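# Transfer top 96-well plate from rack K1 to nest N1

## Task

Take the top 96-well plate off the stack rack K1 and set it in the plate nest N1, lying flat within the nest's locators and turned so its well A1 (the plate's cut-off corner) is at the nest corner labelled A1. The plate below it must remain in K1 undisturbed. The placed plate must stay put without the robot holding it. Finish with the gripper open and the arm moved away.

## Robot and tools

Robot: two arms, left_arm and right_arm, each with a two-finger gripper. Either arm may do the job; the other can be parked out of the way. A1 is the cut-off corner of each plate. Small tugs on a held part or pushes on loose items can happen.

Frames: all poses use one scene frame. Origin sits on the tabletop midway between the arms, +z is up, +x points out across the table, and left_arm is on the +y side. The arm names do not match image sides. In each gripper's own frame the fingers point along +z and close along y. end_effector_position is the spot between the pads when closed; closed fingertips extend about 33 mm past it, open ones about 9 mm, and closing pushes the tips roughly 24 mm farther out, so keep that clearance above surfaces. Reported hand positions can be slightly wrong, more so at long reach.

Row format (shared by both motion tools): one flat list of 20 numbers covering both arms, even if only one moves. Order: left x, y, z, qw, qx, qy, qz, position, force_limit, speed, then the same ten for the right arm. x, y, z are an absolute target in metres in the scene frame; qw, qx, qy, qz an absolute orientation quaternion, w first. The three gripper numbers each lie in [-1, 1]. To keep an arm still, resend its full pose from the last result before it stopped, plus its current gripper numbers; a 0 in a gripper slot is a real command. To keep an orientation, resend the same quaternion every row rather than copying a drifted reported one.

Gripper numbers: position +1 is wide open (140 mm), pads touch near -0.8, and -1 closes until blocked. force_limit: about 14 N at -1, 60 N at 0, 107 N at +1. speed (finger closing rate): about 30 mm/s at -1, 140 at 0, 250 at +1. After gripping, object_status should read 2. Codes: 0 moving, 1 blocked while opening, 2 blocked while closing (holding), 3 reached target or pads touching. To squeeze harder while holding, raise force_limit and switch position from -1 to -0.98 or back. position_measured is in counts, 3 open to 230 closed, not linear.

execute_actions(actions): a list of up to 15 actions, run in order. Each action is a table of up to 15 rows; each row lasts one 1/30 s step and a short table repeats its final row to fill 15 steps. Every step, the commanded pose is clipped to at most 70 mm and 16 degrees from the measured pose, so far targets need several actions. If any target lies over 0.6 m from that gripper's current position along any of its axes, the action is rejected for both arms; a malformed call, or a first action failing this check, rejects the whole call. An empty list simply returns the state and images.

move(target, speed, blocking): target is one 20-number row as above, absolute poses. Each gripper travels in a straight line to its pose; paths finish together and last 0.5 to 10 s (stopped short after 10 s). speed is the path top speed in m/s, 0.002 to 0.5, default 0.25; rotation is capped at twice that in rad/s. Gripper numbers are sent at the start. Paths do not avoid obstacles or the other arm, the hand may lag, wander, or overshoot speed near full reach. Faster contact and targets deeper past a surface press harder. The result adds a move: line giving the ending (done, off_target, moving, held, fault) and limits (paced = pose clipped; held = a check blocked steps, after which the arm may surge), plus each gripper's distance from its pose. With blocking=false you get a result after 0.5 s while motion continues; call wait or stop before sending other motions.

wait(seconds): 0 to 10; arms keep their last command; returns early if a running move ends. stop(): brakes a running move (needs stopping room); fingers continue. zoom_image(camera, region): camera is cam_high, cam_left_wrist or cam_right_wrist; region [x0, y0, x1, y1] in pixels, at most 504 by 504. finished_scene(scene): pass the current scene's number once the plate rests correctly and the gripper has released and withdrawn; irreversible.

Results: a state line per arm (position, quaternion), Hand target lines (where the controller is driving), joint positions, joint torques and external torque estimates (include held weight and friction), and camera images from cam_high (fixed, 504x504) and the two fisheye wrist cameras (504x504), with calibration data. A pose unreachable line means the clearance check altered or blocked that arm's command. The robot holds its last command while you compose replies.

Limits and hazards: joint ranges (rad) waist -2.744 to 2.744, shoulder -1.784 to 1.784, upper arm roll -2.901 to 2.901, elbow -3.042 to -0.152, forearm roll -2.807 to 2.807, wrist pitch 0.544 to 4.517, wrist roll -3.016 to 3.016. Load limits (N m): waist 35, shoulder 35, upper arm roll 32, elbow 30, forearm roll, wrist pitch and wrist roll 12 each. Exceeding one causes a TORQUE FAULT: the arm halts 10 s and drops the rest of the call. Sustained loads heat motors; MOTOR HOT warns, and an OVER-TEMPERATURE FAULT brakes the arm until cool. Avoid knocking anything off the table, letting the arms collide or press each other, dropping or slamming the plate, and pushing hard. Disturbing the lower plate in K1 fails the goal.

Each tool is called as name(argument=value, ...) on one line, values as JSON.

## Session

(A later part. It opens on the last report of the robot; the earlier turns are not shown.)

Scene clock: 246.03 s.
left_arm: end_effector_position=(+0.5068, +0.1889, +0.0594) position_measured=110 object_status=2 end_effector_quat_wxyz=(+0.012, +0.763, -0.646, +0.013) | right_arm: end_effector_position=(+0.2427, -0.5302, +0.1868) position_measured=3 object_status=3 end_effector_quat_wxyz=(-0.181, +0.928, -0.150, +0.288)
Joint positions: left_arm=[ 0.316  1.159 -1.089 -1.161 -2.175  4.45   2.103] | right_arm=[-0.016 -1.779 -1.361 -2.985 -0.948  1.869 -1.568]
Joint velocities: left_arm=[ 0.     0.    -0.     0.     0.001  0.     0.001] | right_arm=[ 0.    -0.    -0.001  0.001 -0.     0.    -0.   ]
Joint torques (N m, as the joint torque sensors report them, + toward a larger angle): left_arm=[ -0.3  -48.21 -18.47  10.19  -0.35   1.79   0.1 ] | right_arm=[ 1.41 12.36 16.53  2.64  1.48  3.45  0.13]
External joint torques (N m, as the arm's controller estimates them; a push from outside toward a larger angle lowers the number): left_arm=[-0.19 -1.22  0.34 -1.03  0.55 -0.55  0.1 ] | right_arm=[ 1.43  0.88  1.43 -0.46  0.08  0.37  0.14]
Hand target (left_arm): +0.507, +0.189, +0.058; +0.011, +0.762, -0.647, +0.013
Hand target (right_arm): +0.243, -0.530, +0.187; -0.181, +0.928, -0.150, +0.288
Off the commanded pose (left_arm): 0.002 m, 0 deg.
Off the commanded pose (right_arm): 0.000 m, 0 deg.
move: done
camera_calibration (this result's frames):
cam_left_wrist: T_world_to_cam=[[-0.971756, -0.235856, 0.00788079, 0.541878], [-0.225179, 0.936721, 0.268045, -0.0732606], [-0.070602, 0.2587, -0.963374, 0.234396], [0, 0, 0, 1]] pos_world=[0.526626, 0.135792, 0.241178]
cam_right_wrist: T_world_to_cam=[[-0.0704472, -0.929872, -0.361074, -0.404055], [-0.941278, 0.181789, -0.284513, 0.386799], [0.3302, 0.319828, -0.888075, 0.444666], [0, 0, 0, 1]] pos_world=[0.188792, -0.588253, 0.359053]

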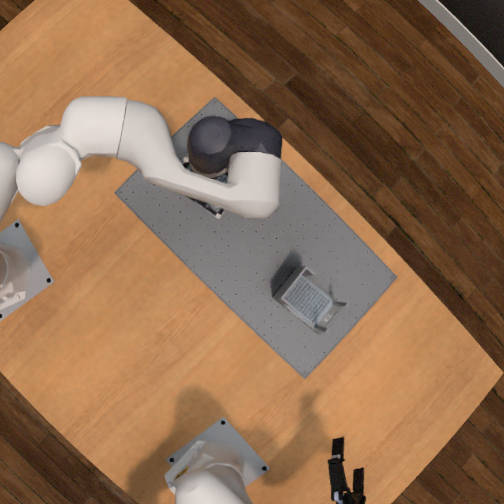

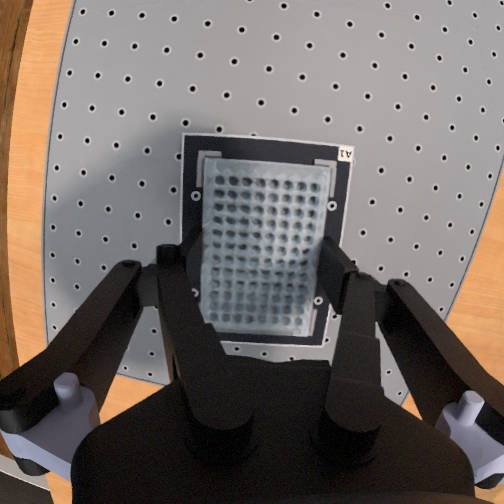

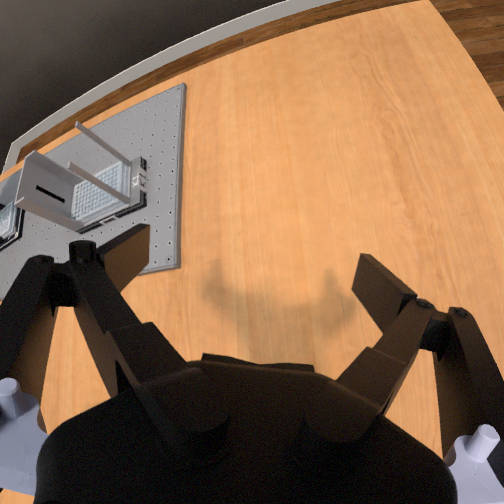

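execute_actions(actions=[[[0.5073,0.1892,0.0562,0.0112,0.7625,-0.647,0.0134,-1,0.2,-0.8,0.243,-0.53,0.187,-0.181,0.928,-0.15,0.288,1,0,0]],[[0.5073,0.1892,0.058,0.0112,0.7625,-0.647,0.0134,0.5,0.2,-0.8,0.243,-0.53,0.187,-0.181,0.928,-0.15,0.288,1,0,0]]])

move(target=[0.5073,0.1892,0.11,0.0112,0.7625,-0.647,0.0134,0.5,0.2,-0.8,0.243,-0.53,0.187,-0.181,0.928,-0.15,0.288,1,0,0], speed=0.08)

zoom_image(camera="cam_left_wrist", region=[170,130,360,320])

move(target=[0.49,0.31,0.13,0.0112,0.7625,-0.647,0.0134,1,0.2,0,0.243,-0.53,0.187,-0.181,0.928,-0.15,0.288,1,0,0], speed=0.15)

zoom_image(camera="cam_left_wrist", region=[160,10,360,210])

Scene clock: 253.00 s.
left_arm: end_effector_position=(+0.5071, +0.1890, +0.0587) position_measured=71 object_status=0 end_effector_quat_wxyz=(+0.012, +0.763, -0.646, +0.013) | right_arm: end_effector_position=(+0.2427, -0.5302, +0.1868) position_measured=3 object_status=3 end_effector_quat_wxyz=(-0.181, +0.928, -0.150, +0.288)
Joint positions: left_arm=[ 0.316  1.159 -1.088 -1.162 -2.173  4.449  2.103] | right_arm=[-0.016 -1.779 -1.361 -2.985 -0.948  1.869 -1.568]
Joint velocities: left_arm=[ 0.001  0.    -0.001  0.001 -0.    -0.    -0.001] | right_arm=[0.001 0.    0.001 0.    0.    0.    0.001]
Joint torques (N m, as the joint torque sensors report them, + toward a larger angle): left_arm=[ -0.29 -48.95 -18.92  10.7   -0.68   2.12   0.1 ] | right_arm=[ 1.13 12.55 16.58  2.88  1.49  3.39  0.18]
External joint torques (N m, as the arm's controller estimates them; a push from outside toward a larger angle lowers the number): left_arm=[-0.5  -2.16 -0.29 -0.59  0.19 -0.21  0.1 ] | right_arm=[ 1.13  1.05  1.46 -0.25  0.1   0.3   0.19]
External joint torques at the end of the 1st action: left_arm=[ 0.17 -1.18  0.36 -1.03  0.61 -0.64  0.08] | right_arm=[ 0.94  1.    1.36 -0.01  0.1   0.32  0.18]
Hand target (left_arm): +0.507, +0.189, +0.058; +0.011, +0.762, -0.647, +0.013
Hand target (right_arm): +0.243, -0.530, +0.187; -0.181, +0.928, -0.150, +0.288
Off the commanded pose (left_arm): 0.001 m, 0 deg.
Off the commanded pose (right_arm): 0.000 m, 0 deg.
camera_calibration (this result's frames):
cam_left_wrist: T_world_to_cam=[[-0.971898, -0.235301, 0.00687247, 0.542204], [-0.22489, 0.936731, 0.268254, -0.0733195], [-0.0695582, 0.25917, -0.963324, 0.233101], [0, 0, 0, 1]] pos_world=[0.526693, 0.135849, 0.240494]
cam_right_wrist: T_world_to_cam=[[-0.0704471, -0.929873, -0.361074, -0.404055], [-0.941278, 0.181789, -0.284513, 0.386799], [0.3302, 0.319828, -0.888075, 0.444666], [0, 0, 0, 1]] pos_world=[0.188792, -0.588252, 0.359053]

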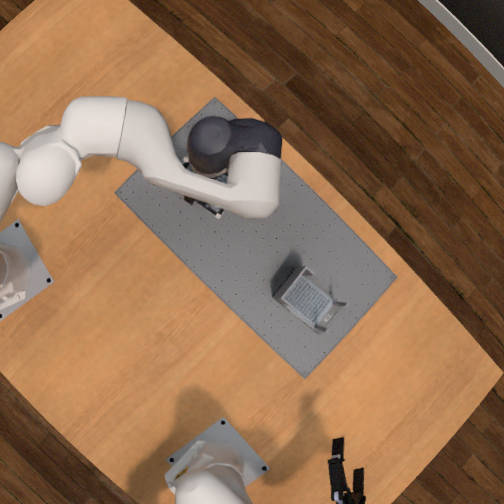

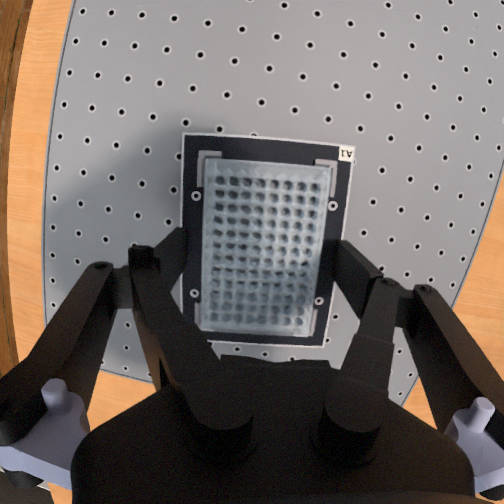

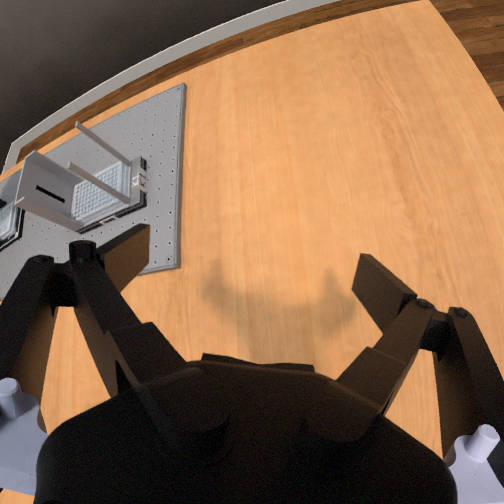

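Scene clock: 254.13 s.
left_arm: end_effector_position=(+0.5082, +0.1894, +0.1088) position_measured=66 object_status=3 end_effector_quat_wxyz=(+0.010, +0.767, -0.642, +0.015) | right_arm: end_effector_position=(+0.2427, -0.5302, +0.1868) position_measured=3 object_status=3 end_effector_quat_wxyz=(-0.181, +0.928, -0.150, +0.288)
Joint positions: left_arm=[ 0.288  1.072 -1.045 -1.106 -2.276  4.498  2.146] | right_arm=[-0.016 -1.779 -1.361 -2.985 -0.948  1.869 -1.568]
Joint velocities: left_arm=[-0.012 -0.005  0.024  0.014 -0.029  0.001  0.035] | right_arm=[-0.     0.001  0.    -0.    -0.001 -0.001  0.001]
Joint torques (N m, as the joint torque sensors report them, + toward a larger angle): left_arm=[ -1.53 -50.5  -16.85  13.39  -1.72   2.7    0.41] | right_arm=[ 0.84 11.96 16.48  2.61  1.51  3.4   0.18]
External joint torques (N m, as the arm's controller estimates them; a push from outside toward a larger angle lowers the number): left_arm=[-1.49 -3.54  0.27  0.74 -0.83  0.37  0.41] | right_arm=[ 0.86  0.46  1.35 -0.48  0.12  0.31  0.18]
Hand target (left_arm): +0.507, +0.189, +0.110; +0.011, +0.762, -0.647, +0.014
Hand target (right_arm): +0.243, -0.530, +0.187; -0.181, +0.928, -0.150, +0.288
Off the commanded pose (left_arm): 0.002 m, 1 deg.
Off the commanded pose (right_arm): 0.000 m, 0 deg.
joint sent to its limit (left arm) — the command would take joint 6 (wrist pitch) past its upper limit, so that joint was sent only as far as its limit.
move: done
camera_calibration (this result's frames):
cam_left_wrist: T_world_to_cam=[[-0.969109, -0.246625, 0.00209107, 0.544349], [-0.237185, 0.934273, 0.266226, -0.0798739], [-0.0676117, 0.257506, -0.963908, 0.280787], [0, 0, 0, 1]] pos_world=[0.527573, 0.13657, 0.290779]
cam_right_wrist: T_world_to_cam=[[-0.0704473, -0.929872, -0.361074, -0.404055], [-0.941278, 0.181789, -0.284513, 0.386799], [0.3302, 0.319828, -0.888075, 0.444666], [0, 0, 0, 1]] pos_world=[0.188792, -0.588253, 0.359053]

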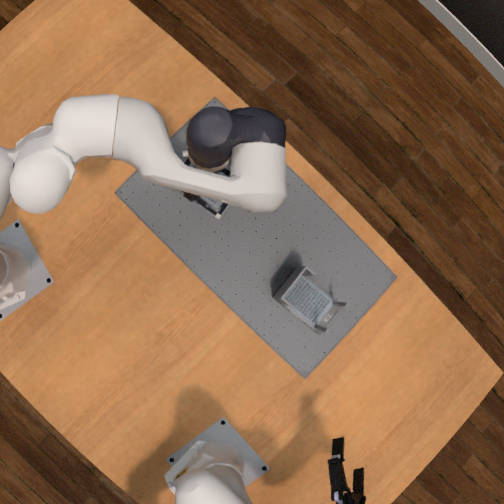

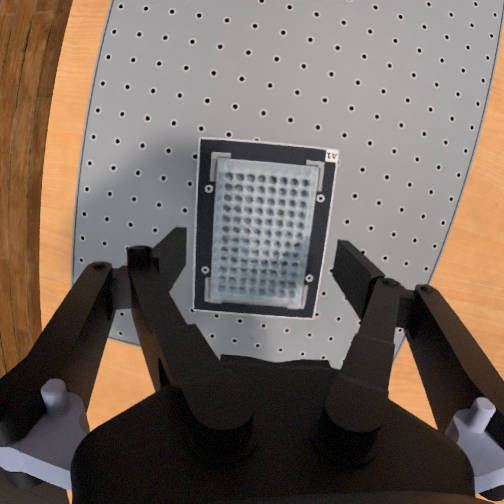

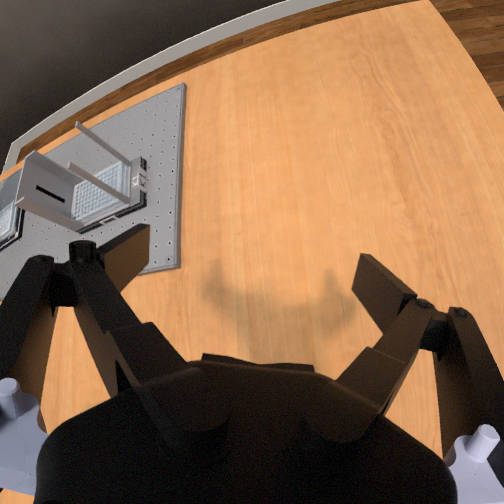

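Region (170, 130, 360, 320) of cam_left_wrist's 504x504 image, scaled by 2.653, with more detail than that image has.

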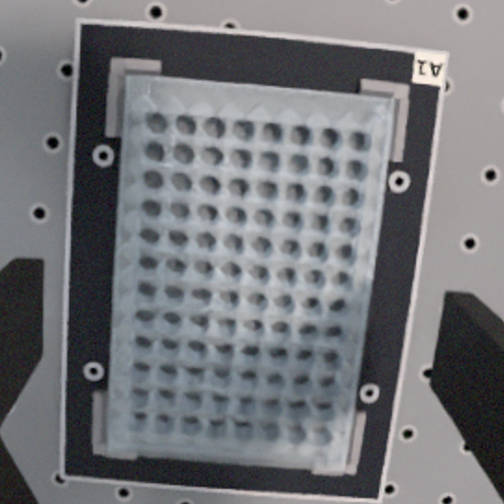

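Scene clock: 255.50 s.
left_arm: end_effector_position=(+0.4882, +0.3099, +0.1306) position_measured=3 object_status=3 end_effector_quat_wxyz=(+0.010, +0.767, -0.642, +0.012) | right_arm: end_effector_position=(+0.2427, -0.5302, +0.1868) position_measured=3 object_status=3 end_effector_quat_wxyz=(-0.181, +0.928, -0.150, +0.288)
Joint positions: left_arm=[ 0.675  0.914 -1.149 -1.472 -2.314  4.421  2.214] | right_arm=[-0.016 -1.779 -1.361 -2.985 -0.948  1.869 -1.568]
Joint velocities: left_arm=[ 0.006  0.001 -0.004 -0.002  0.003 -0.002  0.017] | right_arm=[-0.001  0.001  0.    -0.    -0.     0.001 -0.002]
Joint torques (N m, as the joint torque sensors report them, + toward a larger angle): left_arm=[  0.71 -40.43 -21.2   12.51  -0.36   1.99   0.26] | right_arm=[ 1.19 12.35 16.4   2.78  1.46  3.41  0.11]
External joint torques (N m, as the arm's controller estimates them; a push from outside toward a larger angle lowers the number): left_arm=[ 0.41 -1.53 -2.61 -0.86  0.51 -0.36  0.26] | right_arm=[ 1.22  0.8   1.27 -0.31  0.06  0.32  0.12]
Hand target (left_arm): +0.489, +0.310, +0.130; +0.009, +0.763, -0.647, +0.014
Hand target (right_arm): +0.243, -0.530, +0.187; -0.181, +0.928, -0.150, +0.288
Off the commanded pose (left_arm): 0.002 m, 1 deg.
Off the commanded pose (right_arm): 0.000 m, 0 deg.
move: done
camera_calibration (this result's frames):
cam_left_wrist: T_world_to_cam=[[-0.969147, -0.246432, 0.00496408, 0.554214], [-0.235857, 0.933032, 0.271704, -0.20396], [-0.0715881, 0.26215, -0.962368, 0.269655], [0, 0, 0, 1]] pos_world=[0.508314, 0.256187, 0.312173]
cam_right_wrist: T_world_to_cam=[[-0.0704472, -0.929872, -0.361074, -0.404055], [-0.941278, 0.181789, -0.284513, 0.386799], [0.3302, 0.319828, -0.888075, 0.444666], [0, 0, 0, 1]] pos_world=[0.188792, -0.588253, 0.359053]

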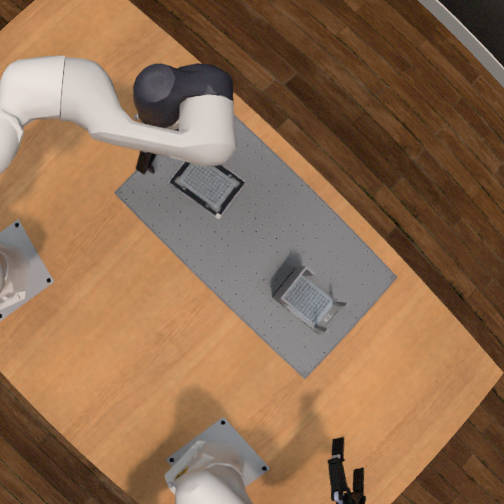

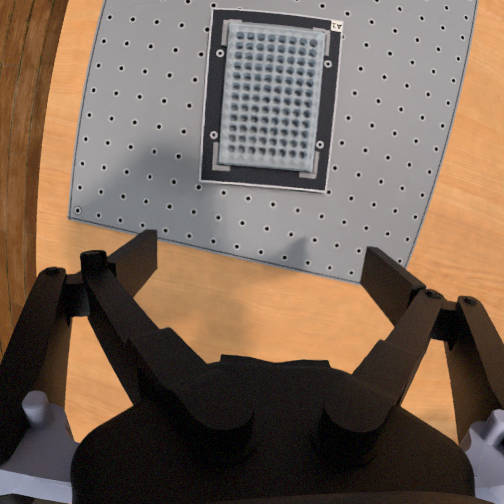

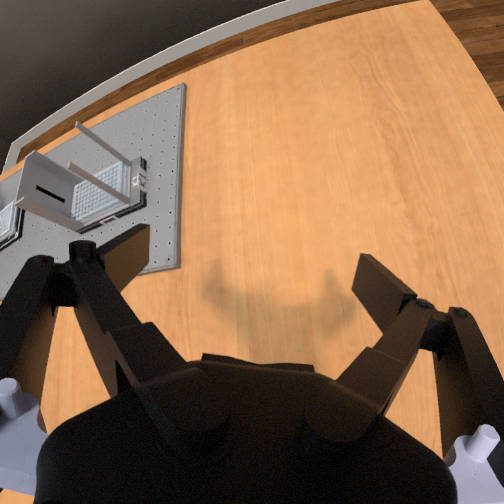

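Region (160, 10, 360, 210) of cam_left_wrist's 504x504 image, scaled by 2.520, with more detail than that image has.

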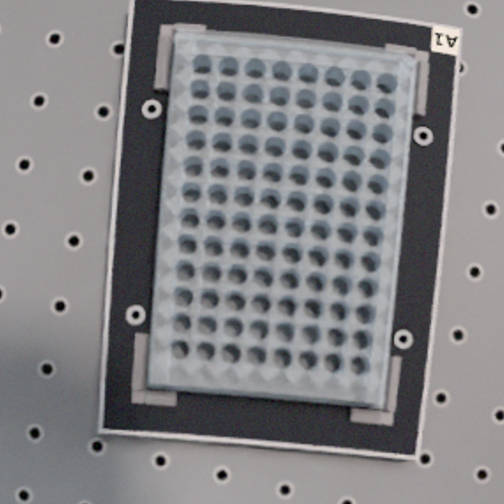

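move(target=[0.45,0.42,0.19,0.0112,0.7625,-0.647,0.0134,1,0.2,0,0.243,-0.53,0.187,-0.181,0.928,-0.15,0.288,1,0,0])

finished_scene(scene=1)

Scene clock: 260.03 s.
left_arm: end_effector_position=(+0.4502, +0.4189, +0.1900) position_measured=3 object_status=3 end_effector_quat_wxyz=(+0.009, +0.767, -0.642, +0.015) | right_arm: end_effector_position=(+0.2427, -0.5302, +0.1868) position_measured=3 object_status=3 end_effector_quat_wxyz=(-0.181, +0.928, -0.150, +0.288)
Joint positions: left_arm=[ 1.073  0.792 -1.341 -1.665 -2.372  4.454  2.361] | right_arm=[-0.016 -1.779 -1.361 -2.985 -0.948  1.869 -1.568]
Joint velocities: left_arm=[ 0.002  0.002 -0.002 -0.     0.004  0.004  0.023] | right_arm=[-0.001 -0.001  0.001  0.    -0.     0.     0.002]
Joint torques (N m, as the joint torque sensors report them, + toward a larger angle): left_arm=[  0.25 -32.09 -20.14  13.22  -0.42   2.61   0.43] | right_arm=[ 1.47 12.02 15.92  2.86  1.46  3.44  0.15]
External joint torques (N m, as the arm's controller estimates them; a push from outside toward a larger angle lowers the number): left_arm=[ 0.35 -1.03 -1.33 -0.8   0.5   0.27  0.43] | right_arm=[ 1.52  0.54  0.78 -0.27  0.06  0.35  0.16]
Hand target (left_arm): +0.449, +0.420, +0.190; +0.009, +0.762, -0.647, +0.014
Hand target (right_arm): +0.243, -0.530, +0.187; -0.181, +0.928, -0.150, +0.288
Off the commanded pose (left_arm): 0.001 m, 1 deg.
Off the commanded pose (right_arm): 0.000 m, 0 deg.
move: done
camera_calibration (this result's frames):
cam_left_wrist: T_world_to_cam=[[-0.96884, -0.247687, 0.000642474, 0.545172], [-0.238508, 0.933629, 0.267302, -0.329025], [-0.0668068, 0.258819, -0.963613, 0.294984], [0, 0, 0, 1]] pos_world=[0.469417, 0.365872, 0.371849]
cam_right_wrist: T_world_to_cam=[[-0.0704471, -0.929872, -0.361074, -0.404055], [-0.941278, 0.181789, -0.284513, 0.386799], [0.3302, 0.319828, -0.888075, 0.444666], [0, 0, 0, 1]] pos_world=[0.188792, -0.588253, 0.359053]

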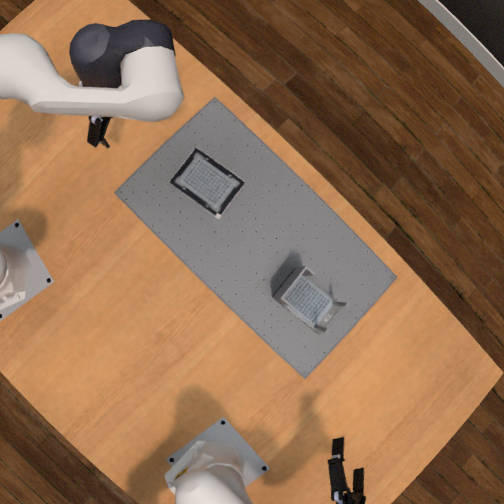

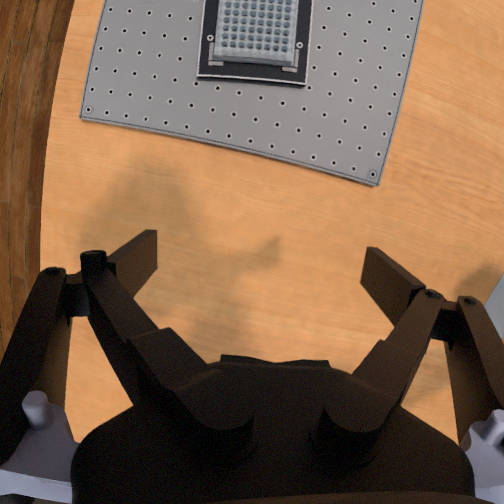

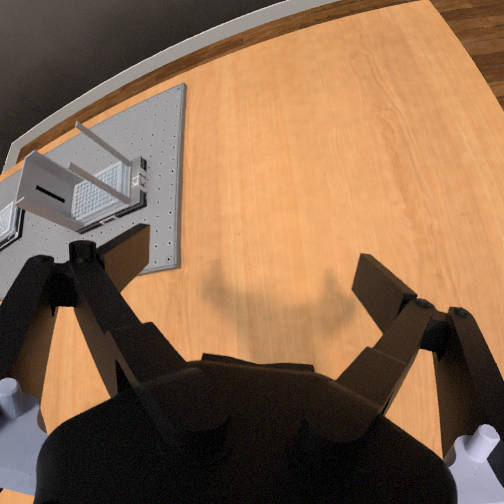

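The scene is finished: the task was done.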